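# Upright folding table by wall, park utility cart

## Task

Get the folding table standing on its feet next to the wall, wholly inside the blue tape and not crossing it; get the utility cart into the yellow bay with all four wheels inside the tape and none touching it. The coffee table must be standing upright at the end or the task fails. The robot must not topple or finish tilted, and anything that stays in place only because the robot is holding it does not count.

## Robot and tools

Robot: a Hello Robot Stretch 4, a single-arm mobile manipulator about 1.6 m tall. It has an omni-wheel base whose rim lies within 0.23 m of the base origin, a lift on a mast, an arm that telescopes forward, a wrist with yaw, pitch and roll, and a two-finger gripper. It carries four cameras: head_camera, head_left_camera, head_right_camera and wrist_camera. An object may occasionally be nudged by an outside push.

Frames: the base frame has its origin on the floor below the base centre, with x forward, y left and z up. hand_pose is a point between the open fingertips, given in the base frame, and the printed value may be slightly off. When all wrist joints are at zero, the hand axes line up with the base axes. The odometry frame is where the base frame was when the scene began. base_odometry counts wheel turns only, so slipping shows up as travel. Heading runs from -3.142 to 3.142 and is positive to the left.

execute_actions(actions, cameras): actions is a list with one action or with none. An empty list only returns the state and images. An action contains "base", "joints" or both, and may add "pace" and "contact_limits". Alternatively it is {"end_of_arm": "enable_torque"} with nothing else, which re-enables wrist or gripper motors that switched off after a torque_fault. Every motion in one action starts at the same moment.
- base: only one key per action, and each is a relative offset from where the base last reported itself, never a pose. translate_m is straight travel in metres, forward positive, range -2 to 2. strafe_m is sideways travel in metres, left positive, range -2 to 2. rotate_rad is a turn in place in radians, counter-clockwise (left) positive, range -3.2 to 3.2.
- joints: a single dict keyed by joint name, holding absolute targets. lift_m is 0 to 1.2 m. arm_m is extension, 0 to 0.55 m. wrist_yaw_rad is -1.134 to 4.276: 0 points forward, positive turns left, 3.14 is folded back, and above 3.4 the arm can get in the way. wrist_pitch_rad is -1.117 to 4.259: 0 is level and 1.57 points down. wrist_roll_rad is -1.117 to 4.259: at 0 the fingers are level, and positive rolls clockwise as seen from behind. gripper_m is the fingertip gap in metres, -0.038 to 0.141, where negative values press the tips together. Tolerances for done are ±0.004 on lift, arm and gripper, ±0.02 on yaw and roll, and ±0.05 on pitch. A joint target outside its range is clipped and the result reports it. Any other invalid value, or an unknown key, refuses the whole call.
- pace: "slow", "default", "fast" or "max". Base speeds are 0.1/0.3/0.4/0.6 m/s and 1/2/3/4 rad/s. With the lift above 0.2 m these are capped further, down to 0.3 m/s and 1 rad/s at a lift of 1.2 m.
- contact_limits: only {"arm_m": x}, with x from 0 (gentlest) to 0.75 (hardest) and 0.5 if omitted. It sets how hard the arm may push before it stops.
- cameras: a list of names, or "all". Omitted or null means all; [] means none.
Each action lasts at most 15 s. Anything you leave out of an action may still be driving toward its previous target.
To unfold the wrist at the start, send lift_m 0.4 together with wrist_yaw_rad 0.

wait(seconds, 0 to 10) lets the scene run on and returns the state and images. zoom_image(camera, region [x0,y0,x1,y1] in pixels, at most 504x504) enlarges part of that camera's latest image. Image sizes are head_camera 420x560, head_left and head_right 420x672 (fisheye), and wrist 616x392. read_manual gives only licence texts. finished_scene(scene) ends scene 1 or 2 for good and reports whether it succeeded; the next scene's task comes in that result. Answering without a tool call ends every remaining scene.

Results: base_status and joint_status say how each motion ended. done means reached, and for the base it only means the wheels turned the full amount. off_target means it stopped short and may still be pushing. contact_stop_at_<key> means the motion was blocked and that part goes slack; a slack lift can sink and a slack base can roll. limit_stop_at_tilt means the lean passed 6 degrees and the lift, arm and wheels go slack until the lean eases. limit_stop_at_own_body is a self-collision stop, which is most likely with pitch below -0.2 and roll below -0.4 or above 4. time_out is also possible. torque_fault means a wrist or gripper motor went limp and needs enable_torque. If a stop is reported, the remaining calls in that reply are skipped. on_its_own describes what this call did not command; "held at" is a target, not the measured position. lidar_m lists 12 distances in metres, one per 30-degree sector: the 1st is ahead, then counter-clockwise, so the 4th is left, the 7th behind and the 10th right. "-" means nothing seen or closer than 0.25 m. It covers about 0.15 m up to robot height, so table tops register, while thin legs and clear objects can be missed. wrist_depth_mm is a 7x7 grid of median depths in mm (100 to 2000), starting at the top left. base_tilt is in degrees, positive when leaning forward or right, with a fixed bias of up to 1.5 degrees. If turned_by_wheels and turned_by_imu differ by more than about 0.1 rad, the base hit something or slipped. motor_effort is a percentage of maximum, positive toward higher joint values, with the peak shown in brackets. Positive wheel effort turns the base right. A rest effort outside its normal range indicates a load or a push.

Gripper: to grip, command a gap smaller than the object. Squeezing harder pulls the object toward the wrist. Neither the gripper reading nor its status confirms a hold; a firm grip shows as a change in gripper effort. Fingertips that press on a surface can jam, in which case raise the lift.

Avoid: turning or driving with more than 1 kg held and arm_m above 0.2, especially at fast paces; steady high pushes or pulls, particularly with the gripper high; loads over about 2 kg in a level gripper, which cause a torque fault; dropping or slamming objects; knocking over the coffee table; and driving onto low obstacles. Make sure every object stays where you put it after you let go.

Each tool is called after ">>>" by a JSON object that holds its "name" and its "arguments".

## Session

>>> {"name": "execute_actions", "arguments": {"actions": []}}

Scene clock: 0.00 s.
base_odometry: x=+0.000 y=+0.000 heading=+0.000 (m, m, rad; odometry frame)
turned_by_wheels: +0.000 (rad since the last result)
turned_by_imu: +0.000 (rad since the last result)
base_tilt: forward=-0.4 right=-0.1 (deg)
lidar_m: 1.01 1.03 0.84 0.78 0.84 1.44 1.26 1.09 1.75 1.67 1.47 1.05
base_status: not commanded
joint_positions: lift_m=+0.188 arm_m=-0.002 wrist_yaw_rad=+3.101 wrist_pitch_rad=+0.012 wrist_roll_rad=-0.002 gripper_m=+0.057
joint_status: not commanded
motor_effort: lift_m=+20 arm_m=+0 wrist_yaw_rad=+0 wrist_pitch_rad=-6 wrist_roll_rad=-1 gripper_m=-3 wheel_0=+0 wheel_1=+0 wheel_2=+0 (%)
hand_pose: x=-0.1162 y=+0.0992 z=+0.3627 quat_wxyz=(+0.020, -0.006, -0.001, +1.000) (m; base frame)
wrist_depth_mm: 136 138 - - - - 917 / - 138 - - - - 1182 / 106 138 263 - - - 1205 / 115 138 - - - - 1160 / 1098 1366 - - - - 1430 / 1229 1397 196 1366 198 1336 1118 / 960 878 917 135 931 854 904
pictures: head_camera, head_left_camera, head_right_camera, wrist_camera
Images, in order (width x height): head_camera 420x560, head_left_camera 420x672, head_right_camera 420x672, wrist_camera 616x392.

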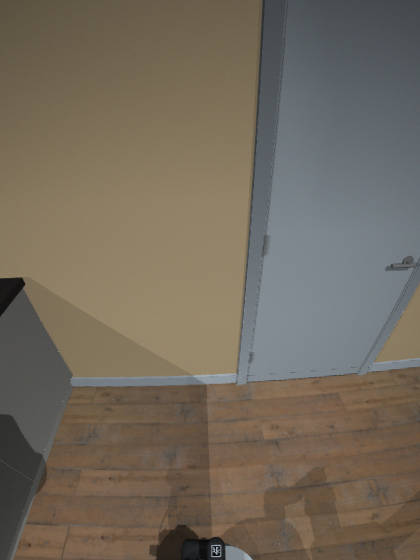

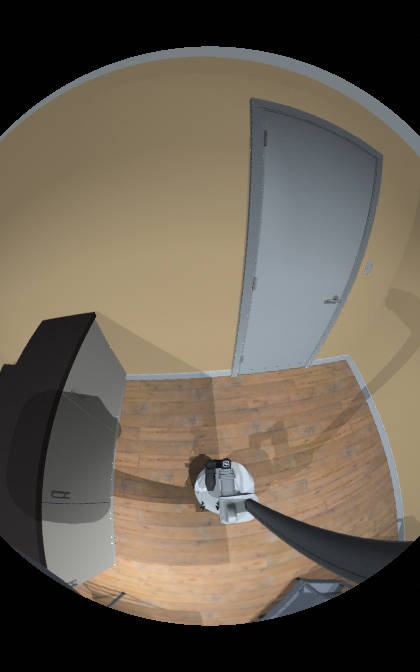

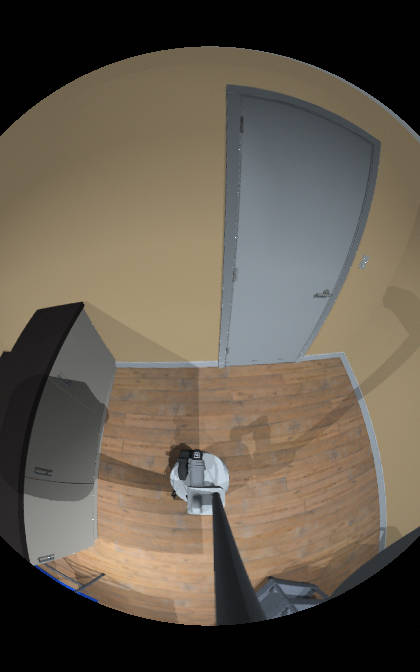

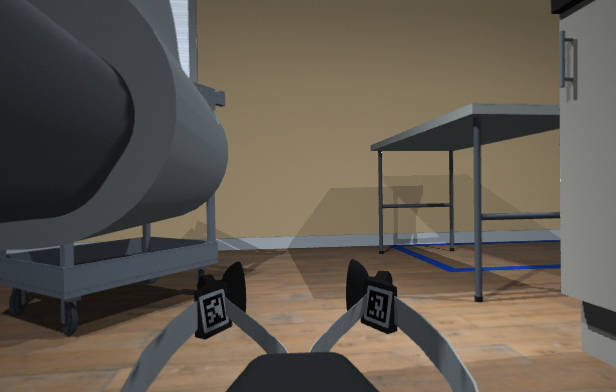

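>>> {"name": "execute_actions", "arguments": {"actions": [{"base":{"rotate_rad":1.63}}], "cameras": []}}

>>> {"name": "execute_actions", "arguments": {"actions": [{"base":{"translate_m":0.3}}], "cameras": []}}

>>> {"name": "execute_actions", "arguments": {"actions": [{"base":{"strafe_m":1.3}}], "cameras": ["head_camera","head_left_camera"]}}

Scene clock: 2.30 s.
base_odometry: x=+0.000 y=+0.000 heading=+1.630 (m, m, rad; odometry frame)
turned_by_wheels: +1.630 (rad since the last result)
turned_by_imu: +1.607 (rad since the last result)
base_tilt: forward=-0.4 right=-0.1 (deg)
lidar_m: 0.79 0.84 1.42 1.20 1.10 1.75 1.69 1.42 1.01 1.00 1.08 0.80
base_status: done
joint_positions: lift_m=+0.188 arm_m=-0.002 wrist_yaw_rad=+3.101 wrist_pitch_rad=+0.012 wrist_roll_rad=-0.002 gripper_m=+0.057
joint_status: not commanded
motor_effort: lift_m=+20(21) arm_m=+0(0) wrist_yaw_rad=+0(1) wrist_pitch_rad=-5(7) wrist_roll_rad=+0(1) gripper_m=-1(1) wheel_0=-3(9) wheel_1=-1(8) wheel_2=-2(12) (%)
hand_pose: x=-0.1162 y=+0.0992 z=+0.3627 quat_wxyz=(+0.020, -0.006, -0.001, +1.000) (m; base frame)
wrist_depth_mm: 136 138 1808 1756 1863 1808 1863 / - 138 1808 1808 1863 1863 1983 / 106 138 262 1863 1863 1921 1921 / 115 139 1863 1921 1863 1863 1921 / 1618 1756 1863 1921 1863 1863 1921 / 1397 1397 196 1336 198 1336 1336 / 960 866 931 135 904 854 904
pictures: none
No camera images: the call's "cameras" was empty. Leave "cameras" out to get every camera's image.

Scene clock: 4.77 s.
base_odometry: x=-0.018 y=+0.299 heading=+1.630 (m, m, rad; odometry frame)
turned_by_wheels: +0.000 (rad since the last result)
turned_by_imu: -0.002 (rad since the last result)
base_tilt: forward=-0.4 right=+0.0 (deg)
lidar_m: 0.49 0.53 0.76 1.50 1.26 2.06 1.98 1.40 1.07 1.03 0.68 0.52
base_status: done
joint_positions: lift_m=+0.188 arm_m=-0.002 wrist_yaw_rad=+3.101 wrist_pitch_rad=+0.012 wrist_roll_rad=-0.002 gripper_m=+0.057
joint_status: not commanded
motor_effort: lift_m=+21(21) arm_m=+0(0) wrist_yaw_rad=-1(0) wrist_pitch_rad=-4(6) wrist_roll_rad=-1(0) gripper_m=+0(4) wheel_0=+2(8) wheel_1=+0(6) wheel_2=-1(10) (%)
hand_pose: x=-0.1162 y=+0.0992 z=+0.3627 quat_wxyz=(+0.020, -0.006, -0.001, +1.000) (m; base frame)
wrist_depth_mm: 135 138 - - - - - / - 138 - - - - - / 106 138 262 - - - - / 116 139 - - - - - / 1618 - - - - - - / 1430 1397 196 1336 198 1336 1336 / 946 878 931 135 917 854 904
pictures: none
No camera images: the call's "cameras" was empty. Leave "cameras" out to get every camera's image.

Scene clock: 10.43 s.
base_odometry: x=-1.315 y=+0.223 heading=+1.630 (m, m, rad; odometry frame)
turned_by_wheels: +0.000 (rad since the last result)
turned_by_imu: +0.004 (rad since the last result)
base_tilt: forward=-0.5 right=+0.0 (deg)
lidar_m: 0.56 0.59 0.83 1.37 1.44 0.38 0.43 0.68 2.39 1.97 0.76 0.59
base_status: done
joint_positions: lift_m=+0.188 arm_m=-0.002 wrist_yaw_rad=+3.101 wrist_pitch_rad=+0.012 wrist_roll_rad=-0.002 gripper_m=+0.057
joint_status: not commanded
motor_effort: lift_m=+21(21) arm_m=+0(0) wrist_yaw_rad=+0(0) wrist_pitch_rad=-5(5) wrist_roll_rad=+0(1) gripper_m=-1(3) wheel_0=-1(11) wheel_1=+0(9) wheel_2=+0(1) (%)
hand_pose: x=-0.1162 y=+0.0992 z=+0.3627 quat_wxyz=(+0.020, -0.006, -0.001, +1.000) (m; base frame)
wrist_depth_mm: 136 138 798 798 809 - 1756 / - 138 - - - - 1756 / 106 138 260 530 569 - 1708 / 116 138 1138 - - - 1756 / - - - - - - 1708 / 1397 809 196 866 197 1308 1366 / 931 866 654 135 521 854 904
pictures: head_camera, head_left_camera
Images, in order (width x height): head_camera 420x560, head_left_camera 420x672.

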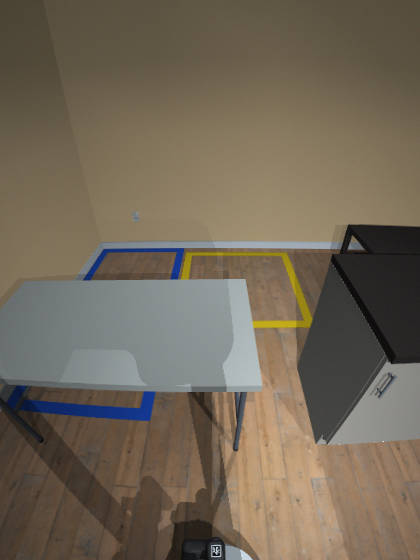

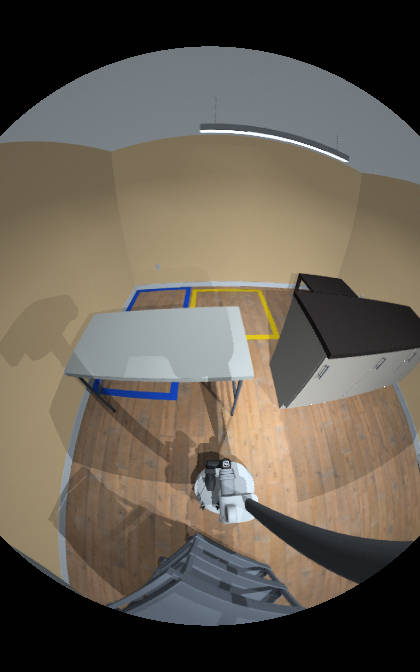

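>>> {"name": "execute_actions", "arguments": {"actions": [{"base":{"translate_m":0.76},"pace":"slow"}], "cameras": ["head_left_camera"]}}

>>> {"name": "execute_actions", "arguments": {"actions": [{"base":{"translate_m":0.76},"pace":"slow"}], "cameras": ["head_left_camera"]}}

Scene clock: 19.43 s.
base_odometry: x=-1.360 y=+0.981 heading=+1.630 (m, m, rad; odometry frame)
turned_by_wheels: +0.000 (rad since the last result)
turned_by_imu: -0.007 (rad since the last result)
base_tilt: forward=-0.5 right=+0.1 (deg)
lidar_m: 0.25 0.25 0.25 0.25 1.41 1.24 1.10 2.85 0.58 0.54 0.25 0.25
base_status: done
joint_positions: lift_m=+0.188 arm_m=-0.002 wrist_yaw_rad=+3.101 wrist_pitch_rad=+0.012 wrist_roll_rad=-0.002 gripper_m=+0.057
joint_status: not commanded
motor_effort: lift_m=+21(21) arm_m=+0(0) wrist_yaw_rad=-1(0) wrist_pitch_rad=-2(5) wrist_roll_rad=-1(1) gripper_m=-2(2) wheel_0=+7(8) wheel_1=+2(5) wheel_2=-9(13) (%)
hand_pose: x=-0.1162 y=+0.0992 z=+0.3627 quat_wxyz=(+0.020, -0.006, -0.001, +1.000) (m; base frame)
wrist_depth_mm: 136 138 - - - - 1661 / - 138 1499 1397 - - 1708 / 106 138 260 - - - 1708 / 116 139 1430 - - - 1708 / - - 1618 1366 - - 1661 / 1397 1397 196 1281 197 1336 1308 / 960 878 931 135 917 866 904
pictures: head_left_camera
Images, in order (width x height): head_left_camera 420x672.

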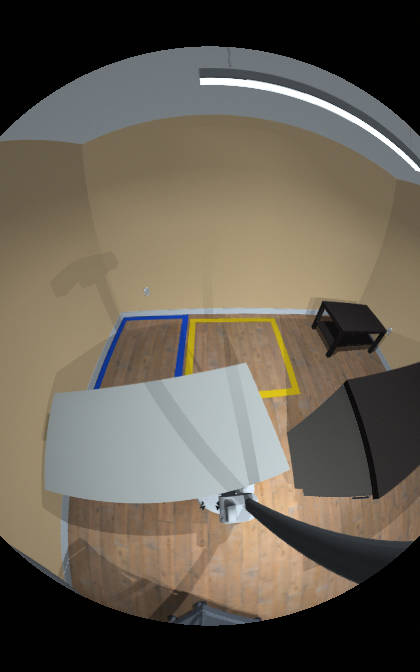

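Scene clock: 28.30 s.
base_odometry: x=-1.405 y=+1.740 heading=+1.629 (m, m, rad; odometry frame)
turned_by_wheels: +0.000 (rad since the last result)
turned_by_imu: -0.008 (rad since the last result)
base_tilt: forward=-0.4 right=+0.0 (deg)
lidar_m: 0.25 0.25 0.25 0.25 0.25 0.25 1.88 0.80 0.68 1.51 0.25 0.25
base_status: done
joint_positions: lift_m=+0.188 arm_m=-0.002 wrist_yaw_rad=+3.101 wrist_pitch_rad=+0.012 wrist_roll_rad=-0.002 gripper_m=+0.057
joint_status: not commanded
motor_effort: lift_m=+21(20) arm_m=+0(0) wrist_yaw_rad=+0(1) wrist_pitch_rad=-4(3) wrist_roll_rad=+1(1) gripper_m=-1(2) wheel_0=+6(11) wheel_1=+5(7) wheel_2=-13(17) (%)
hand_pose: x=-0.1161 y=+0.0992 z=+0.3627 quat_wxyz=(+0.020, -0.006, -0.001, +1.000) (m; base frame)
wrist_depth_mm: 136 138 - - - - 654 / - 138 - - - - 1576 / 106 138 262 - - - 1537 / 116 139 - - - - 1576 / 960 - - - - - 1576 / 1308 1430 196 1366 198 1366 1308 / 946 878 931 136 917 866 904
pictures: head_left_camera
Images, in order (width x height): head_left_camera 420x672.

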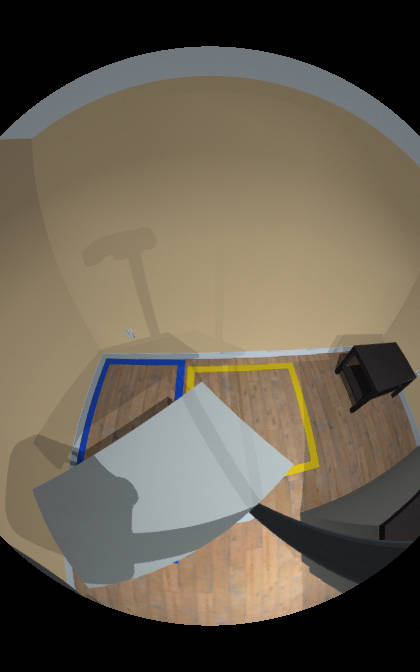

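>>> {"name": "execute_actions", "arguments": {"actions": [{"base":{"translate_m":0.45},"pace":"slow"}], "cameras": ["head_left_camera"]}}

>>> {"name": "execute_actions", "arguments": {"actions": [{"base":{"strafe_m":0.52},"pace":"slow"}], "cameras": ["head_left_camera","head_right_camera","wrist_camera"]}}

Scene clock: 34.17 s.
base_odometry: x=-1.432 y=+2.188 heading=+1.630 (m, m, rad; odometry frame)
turned_by_wheels: +0.001 (rad since the last result)
turned_by_imu: +0.034 (rad since the last result)
base_tilt: forward=-0.5 right=+0.1 (deg)
lidar_m: 0.25 0.25 0.25 0.25 0.25 0.25 2.32 0.99 1.19 1.38 0.25 0.25
base_status: done
joint_positions: lift_m=+0.188 arm_m=-0.002 wrist_yaw_rad=+3.101 wrist_pitch_rad=+0.012 wrist_roll_rad=-0.002 gripper_m=+0.057
joint_status: not commanded
motor_effort: lift_m=+21(21) arm_m=+0(0) wrist_yaw_rad=+0(0) wrist_pitch_rad=-3(6) wrist_roll_rad=+1(1) gripper_m=-2(4) wheel_0=+8(16) wheel_1=+6(15) wheel_2=-7(18) (%)
hand_pose: x=-0.1161 y=+0.0992 z=+0.3627 quat_wxyz=(+0.020, -0.006, -0.001, +1.000) (m; base frame)
wrist_depth_mm: 136 138 - - 683 640 640 / - 138 - - - - 1661 / 106 138 263 - - - 1661 / 115 139 - - - - 1708 / 976 - - - - - 1618 / 1042 1397 196 1397 198 1336 1336 / 946 878 931 135 917 854 904
pictures: head_left_camera
Images, in order (width x height): head_left_camera 420x672.

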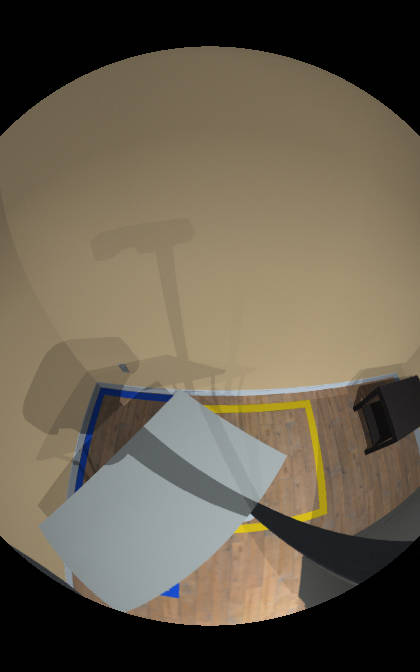

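Scene clock: 40.50 s.
base_odometry: x=-1.950 y=+2.157 heading=+1.630 (m, m, rad; odometry frame)
turned_by_wheels: +0.000 (rad since the last result)
turned_by_imu: +0.002 (rad since the last result)
base_tilt: forward=-0.4 right=+0.0 (deg)
lidar_m: 0.25 0.25 0.25 0.25 0.25 0.25 0.27 1.51 1.35 1.89 0.25 0.25
base_status: done
joint_positions: lift_m=+0.188 arm_m=-0.002 wrist_yaw_rad=+3.101 wrist_pitch_rad=+0.012 wrist_roll_rad=-0.002 gripper_m=+0.057
joint_status: not commanded
motor_effort: lift_m=+21(21) arm_m=+0(0) wrist_yaw_rad=-1(0) wrist_pitch_rad=-5(4) wrist_roll_rad=-1(1) gripper_m=-2(1) wheel_0=-5(11) wheel_1=+11(15) wheel_2=+0(5) (%)
hand_pose: x=-0.1161 y=+0.0992 z=+0.3627 quat_wxyz=(+0.020, -0.006, -0.001, +1.000) (m; base frame)
wrist_depth_mm: 136 138 - - 634 640 647 / - 138 - - - 1430 976 / 106 138 262 - - 1430 991 / 115 138 - - - 1430 1008 / - - - - - 1255 976 / 1397 1430 196 1366 198 1229 991 / 946 878 931 135 842 866 891
pictures: head_left_camera, head_right_camera, wrist_camera
Images, in order (width x height): head_left_camera 420x672, head_right_camera 420x672, wrist_camera 616x392.

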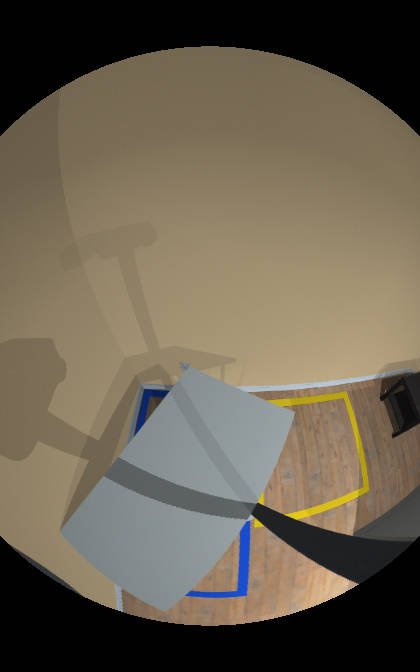

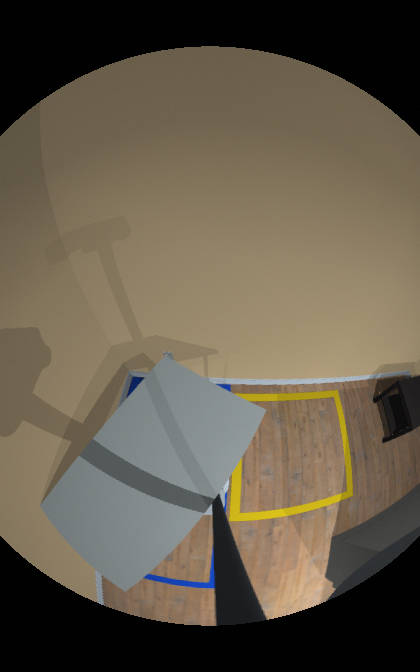

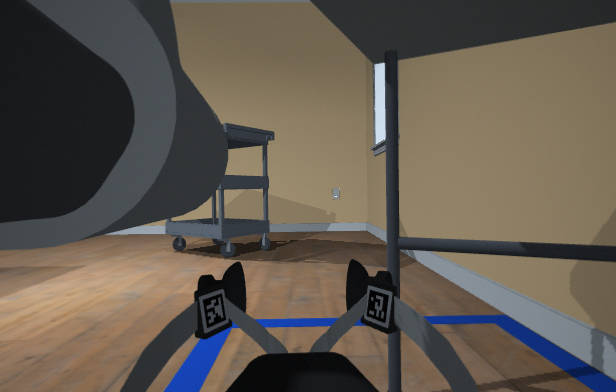

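>>> {"name": "execute_actions", "arguments": {"actions": [{"base":{"strafe_m":-0.47}}], "cameras": []}}

>>> {"name": "execute_actions", "arguments": {"actions": [{"base":{"translate_m":0.38}}], "cameras": ["head_right_camera"]}}

>>> {"name": "execute_actions", "arguments": {"actions": [{"base":{"strafe_m":0.3},"pace":"slow"}], "cameras": ["head_right_camera","wrist_camera"]}}

Scene clock: 43.60 s.
base_odometry: x=-1.481 y=+2.185 heading=+1.630 (m, m, rad; odometry frame)
turned_by_wheels: +0.000 (rad since the last result)
turned_by_imu: -0.004 (rad since the last result)
base_tilt: forward=-0.3 right=+0.0 (deg)
lidar_m: 0.81 0.28 0.27 0.29 0.45 1.92 2.30 1.01 1.20 1.43 1.08 0.84
base_status: done
joint_positions: lift_m=+0.188 arm_m=-0.002 wrist_yaw_rad=+3.101 wrist_pitch_rad=+0.012 wrist_roll_rad=-0.002 gripper_m=+0.057
joint_status: not commanded
motor_effort: lift_m=+21(20) arm_m=+0(0) wrist_yaw_rad=+0(0) wrist_pitch_rad=-6(3) wrist_roll_rad=+0(2) gripper_m=-4(2) wheel_0=+1(10) wheel_1=-1(9) wheel_2=+0(0) (%)
hand_pose: x=-0.1161 y=+0.0992 z=+0.3627 quat_wxyz=(+0.020, -0.006, -0.001, +1.000) (m; base frame)
wrist_depth_mm: 136 138 - - - - 1618 / - 138 - - - - 1661 / 106 138 262 - - - 1661 / 115 139 - - - - 1708 / 1042 - - - - - 1661 / 1138 1397 196 1366 198 1336 1366 / 946 878 946 135 917 854 917
pictures: none
No camera images: the call's "cameras" was empty. Leave "cameras" out to get every camera's image.

Scene clock: 46.37 s.
base_odometry: x=-1.504 y=+2.565 heading=+1.631 (m, m, rad; odometry frame)
turned_by_wheels: +0.000 (rad since the last result)
turned_by_imu: -0.002 (rad since the last result)
base_tilt: forward=-0.5 right=+0.0 (deg)
lidar_m: 0.41 0.46 0.33 0.25 0.25 0.53 2.71 1.34 1.48 1.40 0.59 0.43
base_status: done
joint_positions: lift_m=+0.188 arm_m=-0.002 wrist_yaw_rad=+3.101 wrist_pitch_rad=+0.012 wrist_roll_rad=-0.002 gripper_m=+0.057
joint_status: not commanded
motor_effort: lift_m=+21(21) arm_m=+0(0) wrist_yaw_rad=+0(0) wrist_pitch_rad=-6(4) wrist_roll_rad=-1(1) gripper_m=-1(3) wheel_0=+3(8) wheel_1=+1(8) wheel_2=-2(12) (%)
hand_pose: x=-0.1161 y=+0.0992 z=+0.3627 quat_wxyz=(+0.021, -0.006, -0.001, +1.000) (m; base frame)
wrist_depth_mm: 135 138 - - - 750 162 / - 138 - - - 1983 163 / 106 138 262 - - - 163 / 116 138 - - - - 1756 / 1255 1756 - - - - 1808 / 1229 1397 196 1397 197 1366 1205 / 946 866 931 135 917 854 866
pictures: head_right_camera
Images, in order (width x height): head_right_camera 420x672.

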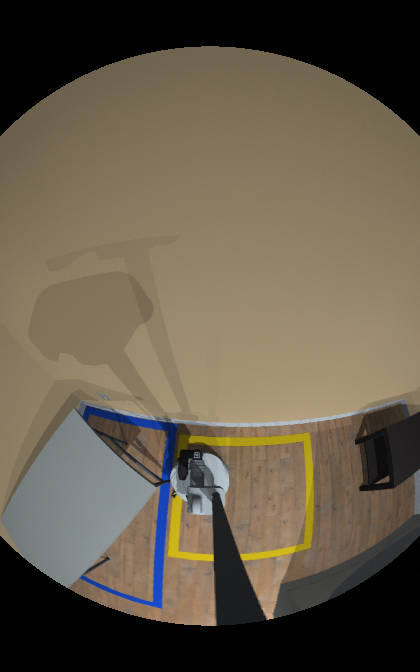

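Scene clock: 50.50 s.
base_odometry: x=-1.803 y=+2.547 heading=+1.630 (m, m, rad; odometry frame)
turned_by_wheels: +0.000 (rad since the last result)
turned_by_imu: -0.002 (rad since the last result)
base_tilt: forward=-0.4 right=+0.0 (deg)
lidar_m: 0.45 0.49 0.72 0.25 0.25 0.29 2.84 1.51 1.72 1.47 0.61 0.46
base_status: done
joint_positions: lift_m=+0.188 arm_m=-0.002 wrist_yaw_rad=+3.101 wrist_pitch_rad=+0.012 wrist_roll_rad=-0.002 gripper_m=+0.057
joint_status: not commanded
motor_effort: lift_m=+20(21) arm_m=+0(0) wrist_yaw_rad=+0(1) wrist_pitch_rad=-9(4) wrist_roll_rad=+0(1) gripper_m=-3(4) wheel_0=-10(21) wheel_1=+5(11) wheel_2=+0(1) (%)
hand_pose: x=-0.1161 y=+0.0992 z=+0.3627 quat_wxyz=(+0.021, -0.006, -0.001, +1.000) (m; base frame)
wrist_depth_mm: 136 138 - - 676 647 159 / - 138 - - 1042 976 159 / 105 138 262 - - 1708 591 / 115 139 - - - 1576 160 / 1430 - - - - 1756 160 / 1430 1397 196 1366 198 1308 161 / 946 866 931 135 917 866 161
pictures: head_right_camera, wrist_camera
Images, in order (width x height): head_right_camera 420x672, wrist_camera 616x392.

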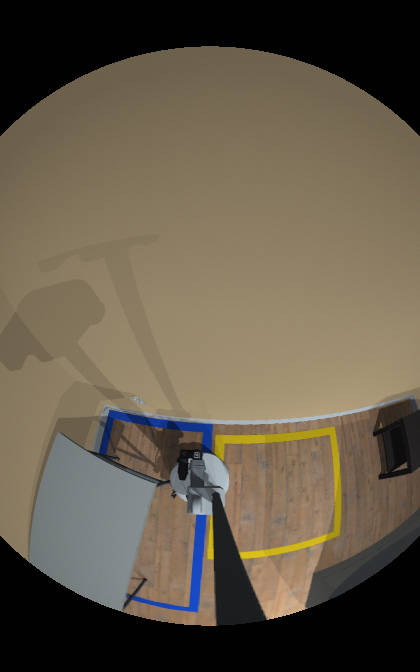

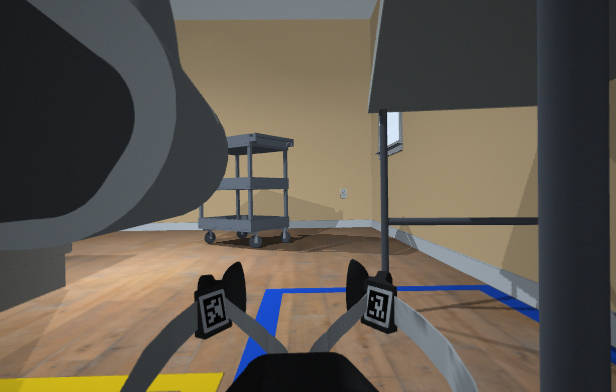

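>>> {"name": "execute_actions", "arguments": {"actions": [{"base":{"translate_m":-1.9},"joints":{"lift_m":0.35}}], "cameras": []}}

>>> {"name": "execute_actions", "arguments": {"actions": [{"base":{"strafe_m":0.45},"joints":{"wrist_yaw_rad":0,"gripper_m":0.14}}], "cameras": ["head_camera","wrist_camera"]}}

Scene clock: 58.43 s.
base_odometry: x=-1.691 y=+0.650 heading=+1.630 (m, m, rad; odometry frame)
turned_by_wheels: +0.000 (rad since the last result)
turned_by_imu: +0.001 (rad since the last result)
base_tilt: forward=-0.3 right=-0.1 (deg)
lidar_m: 1.22 0.81 1.06 1.04 1.12 1.58 0.74 0.94 2.72 0.85 0.92 2.41
base_status: done
joint_positions: lift_m=+0.350 arm_m=-0.002 wrist_yaw_rad=+3.101 wrist_pitch_rad=+0.012 wrist_roll_rad=-0.002 gripper_m=+0.057
joint_status: all done
motor_effort: lift_m=+23(25) arm_m=+0(0) wrist_yaw_rad=+0(1) wrist_pitch_rad=-1(3) wrist_roll_rad=+2(0) gripper_m=-3(3) wheel_0=-2(16) wheel_1=-2(6) wheel_2=+0(11) (%)
hand_pose: x=-0.1161 y=+0.0992 z=+0.5246 quat_wxyz=(+0.021, -0.006, -0.001, +1.000) (m; base frame)
wrist_depth_mm: 136 138 - - - 1921 1336 / - 138 960 - - 1983 1366 / 106 138 262 - - 1921 1336 / 115 139 991 - - - 1336 / - - 1042 - - - 1366 / 1983 1366 196 1397 198 1756 1366 / 1336 1138 946 135 1255 1182 1255
pictures: none
No camera images: the call's "cameras" was empty. Leave "cameras" out to get every camera's image.

Scene clock: 61.27 s.
base_odometry: x=-2.140 y=+0.624 heading=+1.630 (m, m, rad; odometry frame)
turned_by_wheels: +0.000 (rad since the last result)
turned_by_imu: +0.001 (rad since the last result)
base_tilt: forward=-0.3 right=+0.0 (deg)
lidar_m: 0.70 0.80 0.62 0.59 0.65 0.96 1.02 0.88 3.17 1.30 1.39 2.43
base_status: done
joint_positions: lift_m=+0.350 arm_m=-0.002 wrist_yaw_rad=+0.000 wrist_pitch_rad=+0.012 wrist_roll_rad=-0.002 gripper_m=+0.140
joint_status: all done
motor_effort: lift_m=+23(23) arm_m=+0(0) wrist_yaw_rad=-1(9) wrist_pitch_rad=-7(4) wrist_roll_rad=+0(1) gripper_m=+2(4) wheel_0=-1(10) wheel_1=+0(11) wheel_2=+0(0) (%)
hand_pose: x=+0.4570 y=-0.0873 z=+0.5246 quat_wxyz=(+1.000, -0.001, +0.006, +0.000) (m; base frame)
wrist_depth_mm: 960 1430 - - - - - / 866 517 500 - - - - / 798 809 820 1499 - - - / 960 1397 - - - - - / 946 1397 - - - - - / 931 203 544 1863 1576 1537 1756 / 854 1138 549 132 1281 1255 1229
pictures: head_camera, wrist_camera
Images, in order (width x height): head_camera 420x560, wrist_camera 616x392.

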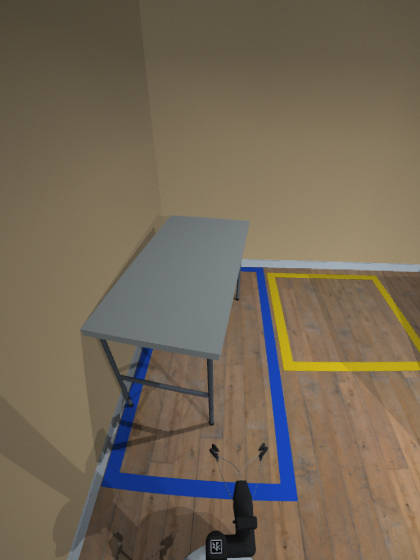

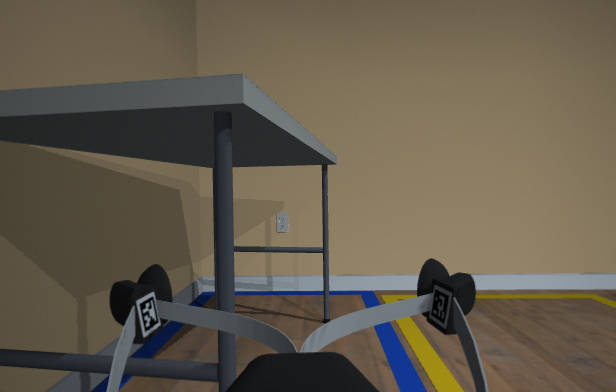

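>>> {"name": "execute_actions", "arguments": {"actions": [{"base":{"strafe_m":0.11}}], "cameras": []}}

>>> {"name": "execute_actions", "arguments": {"actions": [{"joints":{"arm_m":0.345}}], "cameras": ["wrist_camera"]}}

>>> {"name": "execute_actions", "arguments": {"actions": [{"base":{"strafe_m":-0.26},"pace":"slow"}], "cameras": ["head_camera"]}}

>>> {"name": "execute_actions", "arguments": {"actions": [{"base":{"strafe_m":0.08}}], "cameras": []}}

>>> {"name": "execute_actions", "arguments": {"actions": [{"joints":{"arm_m":0}}], "cameras": ["wrist_camera"]}}

>>> {"name": "execute_actions", "arguments": {"actions": [{"base":{"rotate_rad":-2.6},"joints":{"lift_m":0.68,"wrist_roll_rad":1.57}}], "cameras": ["head_camera"]}}

Scene clock: 63.17 s.
base_odometry: x=-2.250 y=+0.618 heading=+1.630 (m, m, rad; odometry frame)
turned_by_wheels: +0.000 (rad since the last result)
turned_by_imu: +0.000 (rad since the last result)
base_tilt: forward=-0.3 right=+0.0 (deg)
lidar_m: 0.71 0.65 0.49 0.49 0.51 0.77 2.31 0.94 3.29 1.42 1.47 2.44
base_status: done
joint_positions: lift_m=+0.350 arm_m=-0.002 wrist_yaw_rad=+0.000 wrist_pitch_rad=+0.012 wrist_roll_rad=-0.002 gripper_m=+0.140
joint_status: not commanded
motor_effort: lift_m=+23(23) arm_m=+0(0) wrist_yaw_rad=-1(1) wrist_pitch_rad=-5(6) wrist_roll_rad=-1(0) gripper_m=-1(0) wheel_0=-1(10) wheel_1=+0(11) wheel_2=+0(1) (%)
hand_pose: x=+0.4570 y=-0.0874 z=+0.5246 quat_wxyz=(+1.000, -0.001, +0.006, +0.000) (m; base frame)
wrist_depth_mm: 809 1182 - - - - - / 741 1042 517 - - - - / 732 820 831 691 - - - / 798 1182 - - - - - / 788 1205 - - - - - / 798 202 1708 1661 1537 1499 1808 / 759 603 1205 132 1255 1229 1255
pictures: none
No camera images: the call's "cameras" was empty. Leave "cameras" out to get every camera's image.

Scene clock: 65.30 s.
base_odometry: x=-2.250 y=+0.618 heading=+1.630 (m, m, rad; odometry frame)
turned_by_wheels: +0.000 (rad since the last result)
turned_by_imu: -0.001 (rad since the last result)
base_tilt: forward=-0.3 right=+0.0 (deg)
lidar_m: 0.70 0.67 0.49 0.48 0.53 0.77 2.31 0.93 3.28 1.41 1.50 2.46
base_status: not commanded
joint_positions: lift_m=+0.350 arm_m=+0.344 wrist_yaw_rad=+0.000 wrist_pitch_rad=+0.012 wrist_roll_rad=-0.002 gripper_m=+0.140
joint_status: all done
motor_effort: lift_m=+23(23) arm_m=+8(9) wrist_yaw_rad=-1(1) wrist_pitch_rad=-6(3) wrist_roll_rad=-1(0) gripper_m=+0(2) wheel_0=-1(1) wheel_1=+0(0) wheel_2=+0(0) (%)
hand_pose: x=+0.8030 y=-0.0874 z=+0.5247 quat_wxyz=(+1.000, -0.001, +0.006, +0.000) (m; base frame)
wrist_depth_mm: 262 262 264 196 309 1808 1808 / 392 394 404 197 1808 1808 1808 / 707 831 854 200 1808 1808 1808 / 759 1118 1863 1808 1808 1808 1808 / 750 1118 1863 1336 1808 1863 1808 / 750 202 1576 195 1308 1537 1808 / 759 1078 1308 132 1255 1229 1229
pictures: wrist_camera
Images, in order (width x height): wrist_camera 616x392.

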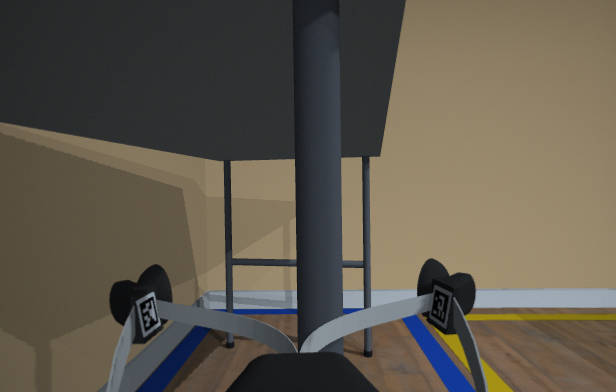

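Scene clock: 69.03 s.
base_odometry: x=-1.991 y=+0.633 heading=+1.632 (m, m, rad; odometry frame)
turned_by_wheels: +0.002 (rad since the last result)
turned_by_imu: +0.003 (rad since the last result)
base_tilt: forward=-0.5 right=-0.1 (deg)
lidar_m: 0.71 0.77 0.76 0.74 0.82 1.20 0.88 0.80 3.01 1.16 1.23 2.41
base_status: done
joint_positions: lift_m=+0.350 arm_m=+0.344 wrist_yaw_rad=+0.015 wrist_pitch_rad=+0.012 wrist_roll_rad=-0.002 gripper_m=+0.140
joint_status: not commanded
on_its_own: wrist_yaw_rad is at rest, and its effort (-44) is outside its rest range (-13 to +13)
motor_effort: lift_m=+23(23) arm_m=+7(8) wrist_yaw_rad=-44(53) wrist_pitch_rad=-4(7) wrist_roll_rad=+2(1) gripper_m=-1(3) wheel_0=+18(23) wheel_1=+2(6) wheel_2=+8(8) (%)
hand_pose: x=+0.8044 y=-0.0831 z=+0.5246 quat_wxyz=(+1.000, -0.001, +0.006, +0.007) (m; base frame)
wrist_depth_mm: 262 197 263 1808 1808 1808 1756 / 394 196 402 1863 1756 1808 1661 / 809 196 831 1098 1808 1756 1708 / 1042 196 1863 1921 1756 1808 1756 / 1042 214 1863 1863 1863 1756 1808 / 1025 192 1863 1808 1537 1537 1756 / 1060 196 1118 135 1229 1229 1229
pictures: head_camera
Images, in order (width x height): head_camera 420x560.

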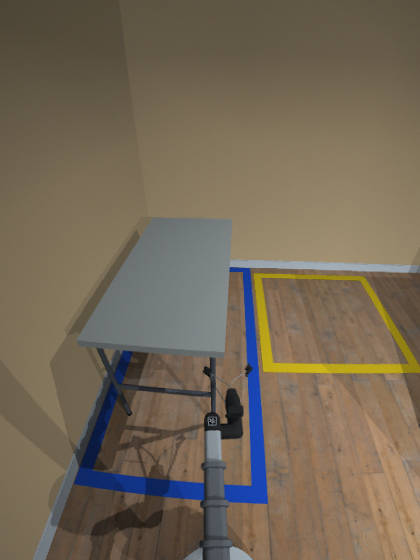

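Scene clock: 70.37 s.
base_odometry: x=-2.070 y=+0.628 heading=+1.632 (m, m, rad; odometry frame)
turned_by_wheels: +0.000 (rad since the last result)
turned_by_imu: +0.000 (rad since the last result)
base_tilt: forward=-0.4 right=+0.0 (deg)
lidar_m: 0.70 0.77 0.68 0.67 0.71 1.06 0.98 0.85 3.10 1.25 1.31 2.43
base_status: done
joint_positions: lift_m=+0.350 arm_m=+0.344 wrist_yaw_rad=+0.000 wrist_pitch_rad=+0.012 wrist_roll_rad=-0.002 gripper_m=+0.140
joint_status: not commanded
motor_effort: lift_m=+23(23) arm_m=+7(7) wrist_yaw_rad=-2(43) wrist_pitch_rad=-6(5) wrist_roll_rad=-1(2) gripper_m=+1(3) wheel_0=-2(15) wheel_1=+1(12) wheel_2=+2(7) (%)
hand_pose: x=+0.8031 y=-0.0873 z=+0.5246 quat_wxyz=(+1.000, -0.001, +0.006, +0.000) (m; base frame)
wrist_depth_mm: 262 263 265 235 1808 1808 1808 / 394 397 402 338 1756 1808 1808 / 891 809 842 603 1808 1808 1756 / 1008 1430 1863 1281 1863 1808 1808 / 991 1430 1863 206 1808 1808 1808 / 976 202 1708 199 1576 1537 1808 / 991 1160 1255 132 1255 1255 1229
pictures: none
No camera images: the call's "cameras" was empty. Leave "cameras" out to get every camera's image.

Scene clock: 72.50 s.
base_odometry: x=-2.070 y=+0.628 heading=+1.632 (m, m, rad; odometry frame)
turned_by_wheels: +0.000 (rad since the last result)
turned_by_imu: -0.001 (rad since the last result)
base_tilt: forward=-0.5 right=+0.0 (deg)
lidar_m: 0.71 0.78 0.68 0.66 0.71 1.07 0.95 0.85 3.10 1.24 1.30 2.43
base_status: not commanded
joint_positions: lift_m=+0.350 arm_m=+0.001 wrist_yaw_rad=+0.000 wrist_pitch_rad=+0.012 wrist_roll_rad=-0.002 gripper_m=+0.140
joint_status: all done
motor_effort: lift_m=+23(23) arm_m=-8(9) wrist_yaw_rad=+0(1) wrist_pitch_rad=-4(5) wrist_roll_rad=+0(1) gripper_m=+1(1) wheel_0=-2(2) wheel_1=+1(0) wheel_2=+2(2) (%)
hand_pose: x=+0.4608 y=-0.0874 z=+0.5246 quat_wxyz=(+1.000, -0.001, +0.006, +0.000) (m; base frame)
wrist_depth_mm: 1025 1537 - - - - - / 508 512 500 - - - - / 809 809 831 842 - - - / 1042 1499 - - - - - / 1025 1537 - - - - - / 1025 202 1661 1708 1576 1464 1808 / 931 554 1118 132 1255 1229 1205
pictures: wrist_camera
Images, in order (width x height): wrist_camera 616x392.

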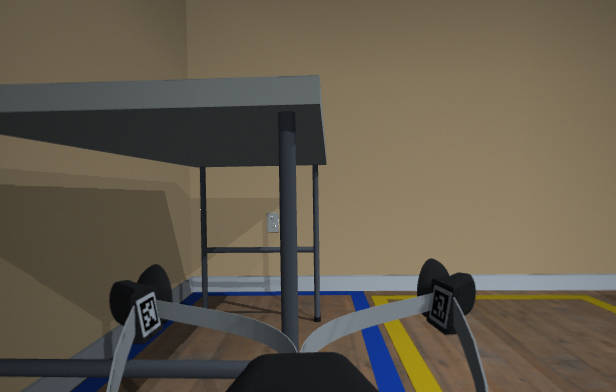

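Scene clock: 75.07 s.
base_odometry: x=-2.070 y=+0.628 heading=-0.968 (m, m, rad; odometry frame)
turned_by_wheels: -2.600 (rad since the last result)
turned_by_imu: -2.567 (rad since the last result)
base_tilt: forward=-0.4 right=+0.0 (deg)
lidar_m: 0.84 3.08 1.24 1.32 2.43 0.72 0.80 0.67 0.66 0.72 1.08 0.92
base_status: done
joint_positions: lift_m=+0.680 arm_m=+0.001 wrist_yaw_rad=+0.000 wrist_pitch_rad=+0.012 wrist_roll_rad=+1.570 gripper_m=+0.140
joint_status: all done
motor_effort: lift_m=+24(25) arm_m=-8(8) wrist_yaw_rad=+0(1) wrist_pitch_rad=-3(5) wrist_roll_rad=+1(4) gripper_m=+2(0) wheel_0=+2(9) wheel_1=+0(10) wheel_2=+3(9) (%)
hand_pose: x=+0.4608 y=-0.0874 z=+0.8545 quat_wxyz=(+0.707, +0.707, +0.004, -0.004) (m; base frame)
wrist_depth_mm: 1921 1921 1921 1921 1983 1618 1118 / - - - 842 976 831 854 / - - - - 1281 798 976 / - - - 723 1336 931 976 / - - - 715 1025 715 976 / - 203 - - 1229 1366 1160 / - - - 134 - 1576 1182
pictures: head_camera
Images, in order (width x height): head_camera 420x560.

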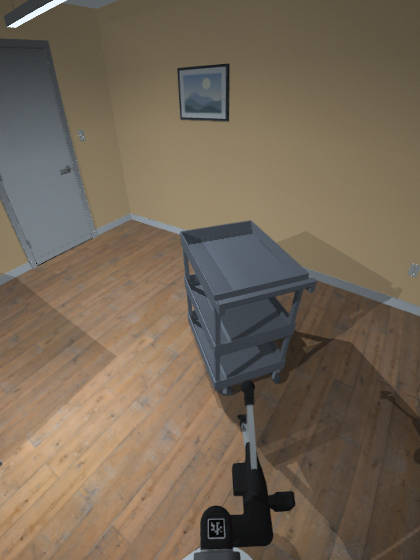

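>>> {"name": "execute_actions", "arguments": {"actions": [{"base":{"rotate_rad":-0.08},"joints":{"arm_m":0.3}}], "cameras": ["head_camera","wrist_camera"]}}

Scene clock: 77.57 s.
base_odometry: x=-2.070 y=+0.628 heading=-1.047 (m, m, rad; odometry frame)
turned_by_wheels: -0.080 (rad since the last result)
turned_by_imu: -0.080 (rad since the last result)
base_tilt: forward=-0.5 right=-0.1 (deg)
lidar_m: 0.84 3.14 1.24 1.28 2.47 0.70 0.76 0.68 0.65 0.69 0.95 1.02
base_status: done
joint_positions: lift_m=+0.680 arm_m=+0.299 wrist_yaw_rad=+0.000 wrist_pitch_rad=+0.012 wrist_roll_rad=+1.570 gripper_m=+0.140
joint_status: all done
motor_effort: lift_m=+24(24) arm_m=+8(7) wrist_yaw_rad=-1(0) wrist_pitch_rad=-3(5) wrist_roll_rad=+2(1) gripper_m=+1(2) wheel_0=+1(8) wheel_1=+0(7) wheel_2=+3(8) (%)
hand_pose: x=+0.7580 y=-0.0874 z=+0.8546 quat_wxyz=(+0.707, +0.707, +0.004, -0.004) (m; base frame)
wrist_depth_mm: 1618 1661 1661 1618 1708 1661 1138 / 1708 1756 1756 521 1863 574 574 / 1921 1863 1921 488 1983 732 517 / - - - 462 1118 741 484 / - - - 442 1098 750 459 / - 203 - 418 421 627 442 / - - - 134 407 627 413
pictures: head_camera, wrist_camera
Images, in order (width x height): head_camera 420x560, wrist_camera 616x392.

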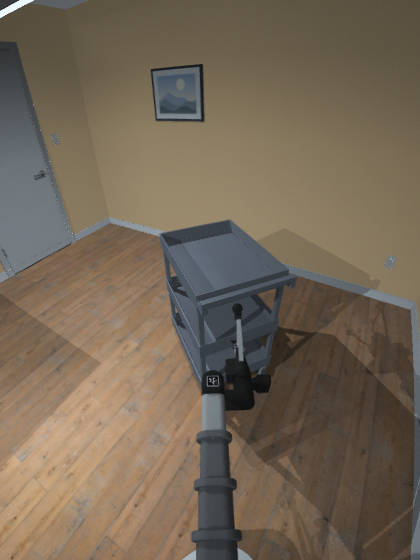

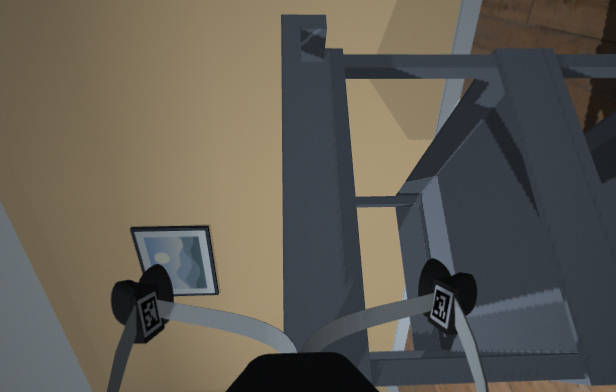

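>>> {"name": "execute_actions", "arguments": {"actions": [{"joints":{"arm_m":0.43}}], "cameras": []}}

>>> {"name": "execute_actions", "arguments": {"actions": [{"joints":{"gripper_m":-0.03}}], "cameras": ["wrist_camera"]}}

>>> {"name": "execute_actions", "arguments": {"actions": [{"base":{"strafe_m":0.7},"joints":{"arm_m":0.02},"pace":"slow"}], "cameras": ["head_left_camera"]}}

>>> {"name": "execute_actions", "arguments": {"actions": [{"base":{"rotate_rad":-0.7},"pace":"slow"}], "cameras": ["head_left_camera"]}}

Scene clock: 79.20 s.
base_odometry: x=-2.070 y=+0.628 heading=-1.047 (m, m, rad; odometry frame)
turned_by_wheels: +0.000 (rad since the last result)
turned_by_imu: -0.001 (rad since the last result)
base_tilt: forward=-0.4 right=+0.0 (deg)
lidar_m: 0.81 3.14 1.24 1.30 2.45 0.71 0.77 0.69 0.66 0.71 0.97 1.01
base_status: not commanded
joint_positions: lift_m=+0.680 arm_m=+0.429 wrist_yaw_rad=+0.000 wrist_pitch_rad=+0.012 wrist_roll_rad=+1.570 gripper_m=+0.140
joint_status: all done
motor_effort: lift_m=+24(24) arm_m=+8(9) wrist_yaw_rad=+0(0) wrist_pitch_rad=-6(3) wrist_roll_rad=+1(1) gripper_m=+1(2) wheel_0=+1(1) wheel_1=+0(0) wheel_2=+3(3) (%)
hand_pose: x=+0.8879 y=-0.0874 z=+0.8546 quat_wxyz=(+0.707, +0.707, +0.004, -0.004) (m; base frame)
wrist_depth_mm: 1537 1537 1537 407 439 442 430 / 1618 1618 1661 377 1708 1661 512 / 1756 1863 1808 351 1808 699 521 / 1921 1983 1921 329 976 732 525 / - - - 309 325 741 530 / - 204 - 246 296 621 530 / - - - 134 293 707 525
pictures: none
No camera images: the call's "cameras" was empty. Leave "cameras" out to get every camera's image.

Scene clock: 81.77 s.
base_odometry: x=-2.070 y=+0.628 heading=-1.047 (m, m, rad; odometry frame)
turned_by_wheels: +0.000 (rad since the last result)
turned_by_imu: -0.001 (rad since the last result)
base_tilt: forward=-0.3 right=+0.0 (deg)
lidar_m: 0.82 3.14 1.24 1.27 2.47 0.71 0.79 0.70 0.66 0.69 0.98 1.01
base_status: not commanded
joint_positions: lift_m=+0.680 arm_m=+0.429 wrist_yaw_rad=+0.000 wrist_pitch_rad=+0.012 wrist_roll_rad=+1.570 gripper_m=-0.030
joint_status: all done
motor_effort: lift_m=+24(25) arm_m=+8(8) wrist_yaw_rad=-1(1) wrist_pitch_rad=-4(5) wrist_roll_rad=+1(0) gripper_m=-15(17) wheel_0=+1(2) wheel_1=+0(1) wheel_2=+3(3) (%)
hand_pose: x=+0.8879 y=-0.0874 z=+0.8546 quat_wxyz=(+0.707, +0.707, +0.004, -0.004) (m; base frame)
wrist_depth_mm: 1499 1576 1537 404 439 442 436 / 1618 1708 1661 377 1661 1618 512 / 1708 1808 1863 349 1808 699 521 / 1863 1983 - 330 976 750 525 / - - - 312 946 750 521 / - - 186 202 306 759 525 / - - - 144 286 661 530
pictures: wrist_camera
Images, in order (width x height): wrist_camera 616x392.

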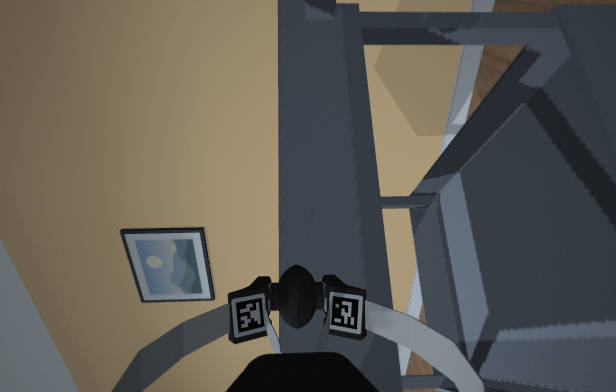

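Scene clock: 89.90 s.
base_odometry: x=-1.464 y=+0.978 heading=-1.047 (m, m, rad; odometry frame)
turned_by_wheels: +0.000 (rad since the last result)
turned_by_imu: +0.000 (rad since the last result)
base_tilt: forward=-0.5 right=-0.1 (deg)
lidar_m: 2.81 0.64 0.62 0.67 2.06 2.02 0.71 0.64 1.25 1.34 1.42 1.06
base_status: done
joint_positions: lift_m=+0.680 arm_m=+0.021 wrist_yaw_rad=+0.000 wrist_pitch_rad=+0.012 wrist_roll_rad=+1.570 gripper_m=-0.030
joint_status: all done
motor_effort: lift_m=+24(24) arm_m=-8(9) wrist_yaw_rad=+0(1) wrist_pitch_rad=-4(3) wrist_roll_rad=+0(2) gripper_m=-15(16) wheel_0=-1(7) wheel_1=+4(7) wheel_2=+0(3) (%)
hand_pose: x=+0.4808 y=-0.0874 z=+0.8546 quat_wxyz=(+0.707, +0.707, +0.004, -0.004) (m; base frame)
wrist_depth_mm: - - - - 1366 1281 1025 / - - - - 1229 1255 1098 / - - - - - 1618 1138 / - - - - - 1661 1160 / - - - - - 1618 1160 / - - 185 202 - 1661 1182 / - - - 144 - 1499 1160
pictures: head_left_camera
Images, in order (width x height): head_left_camera 420x672.

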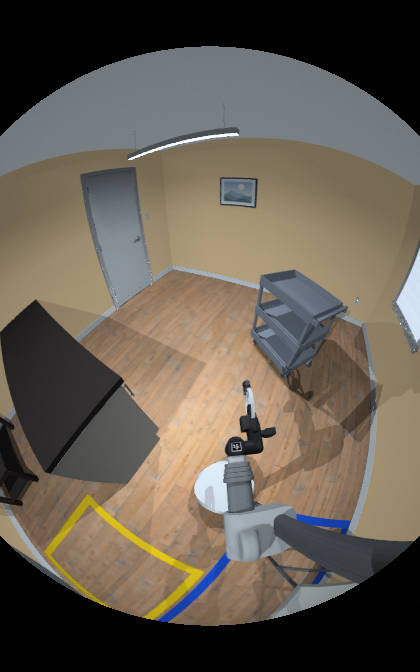

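Scene clock: 91.87 s.
base_odometry: x=-1.464 y=+0.978 heading=-1.746 (m, m, rad; odometry frame)
turned_by_wheels: -0.699 (rad since the last result)
turned_by_imu: -0.691 (rad since the last result)
base_tilt: forward=-0.3 right=-0.2 (deg)
lidar_m: 1.06 1.28 2.69 0.62 0.62 1.86 2.02 0.89 0.65 0.92 1.28 1.57
base_status: done
joint_positions: lift_m=+0.680 arm_m=+0.021 wrist_yaw_rad=+0.000 wrist_pitch_rad=+0.012 wrist_roll_rad=+1.570 gripper_m=-0.030
joint_status: not commanded
motor_effort: lift_m=+25(24) arm_m=-8(8) wrist_yaw_rad=-1(1) wrist_pitch_rad=-5(3) wrist_roll_rad=+0(0) gripper_m=-15(16) wheel_0=+4(6) wheel_1=+3(8) wheel_2=+4(8) (%)
hand_pose: x=+0.4808 y=-0.0874 z=+0.8546 quat_wxyz=(+0.707, +0.707, +0.004, -0.004) (m; base frame)
wrist_depth_mm: 1808 1808 1808 1808 1863 1618 1098 / - - - - - 1708 1118 / - - - - - 1661 1118 / - - - - - 1464 1138 / - - - - 1336 1336 1042 / - - 185 202 891 1205 931 / - - - 144 1255 1255 1042
pictures: head_left_camera
Images, in order (width x height): head_left_camera 420x672.

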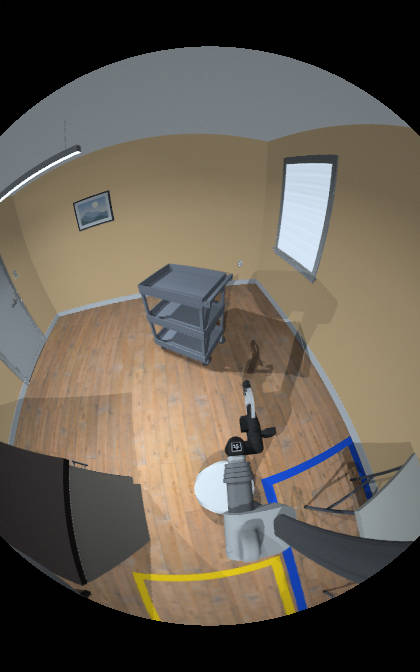

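>>> {"name": "execute_actions", "arguments": {"actions": [{"base":{"strafe_m":0.23},"joints":{"arm_m":0.4,"lift_m":0.5,"wrist_roll_rad":0,"gripper_m":0.14}}], "cameras": ["head_camera","wrist_camera"]}}

Scene clock: 94.53 s.
base_odometry: x=-1.238 y=+0.938 heading=-1.747 (m, m, rad; odometry frame)
turned_by_wheels: +0.000 (rad since the last result)
turned_by_imu: +0.000 (rad since the last result)
base_tilt: forward=-0.5 right=-0.2 (deg)
lidar_m: 1.09 1.44 2.42 0.39 0.40 0.50 2.05 1.26 0.84 1.01 1.49 1.51
base_status: done
joint_positions: lift_m=+0.500 arm_m=+0.399 wrist_yaw_rad=+0.000 wrist_pitch_rad=+0.012 wrist_roll_rad=+0.000 gripper_m=+0.140
joint_status: all done
motor_effort: lift_m=+17(24) arm_m=+8(7) wrist_yaw_rad=-1(1) wrist_pitch_rad=-7(4) wrist_roll_rad=+0(6) gripper_m=+1(15) wheel_0=+0(10) wheel_1=+0(9) wheel_2=+0(3) (%)
hand_pose: x=+0.8580 y=-0.0874 z=+0.6751 quat_wxyz=(+1.000, +0.000, +0.006, +0.000) (m; base frame)
wrist_depth_mm: 1808 1921 - - - - 1537 / 1863 1921 - - - - 1499 / 1756 640 554 504 750 - 1464 / 1863 1983 1921 - - - 1499 / 1863 1921 1983 1060 - - 1499 / 1808 202 831 750 654 1756 1537 / 1537 1042 574 132 1464 1576 1430
pictures: head_camera, wrist_camera
Images, in order (width x height): head_camera 420x560, wrist_camera 616x392.

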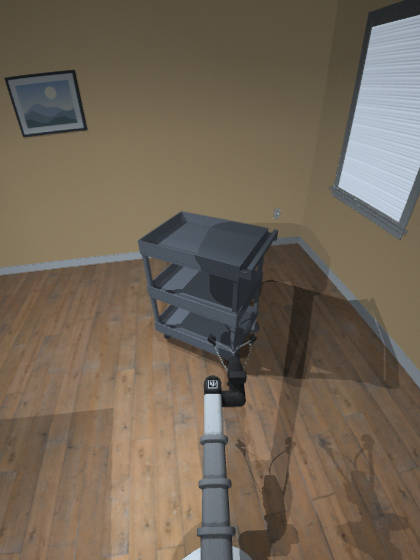

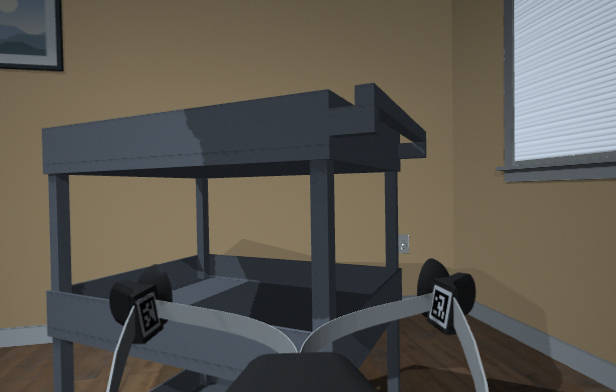

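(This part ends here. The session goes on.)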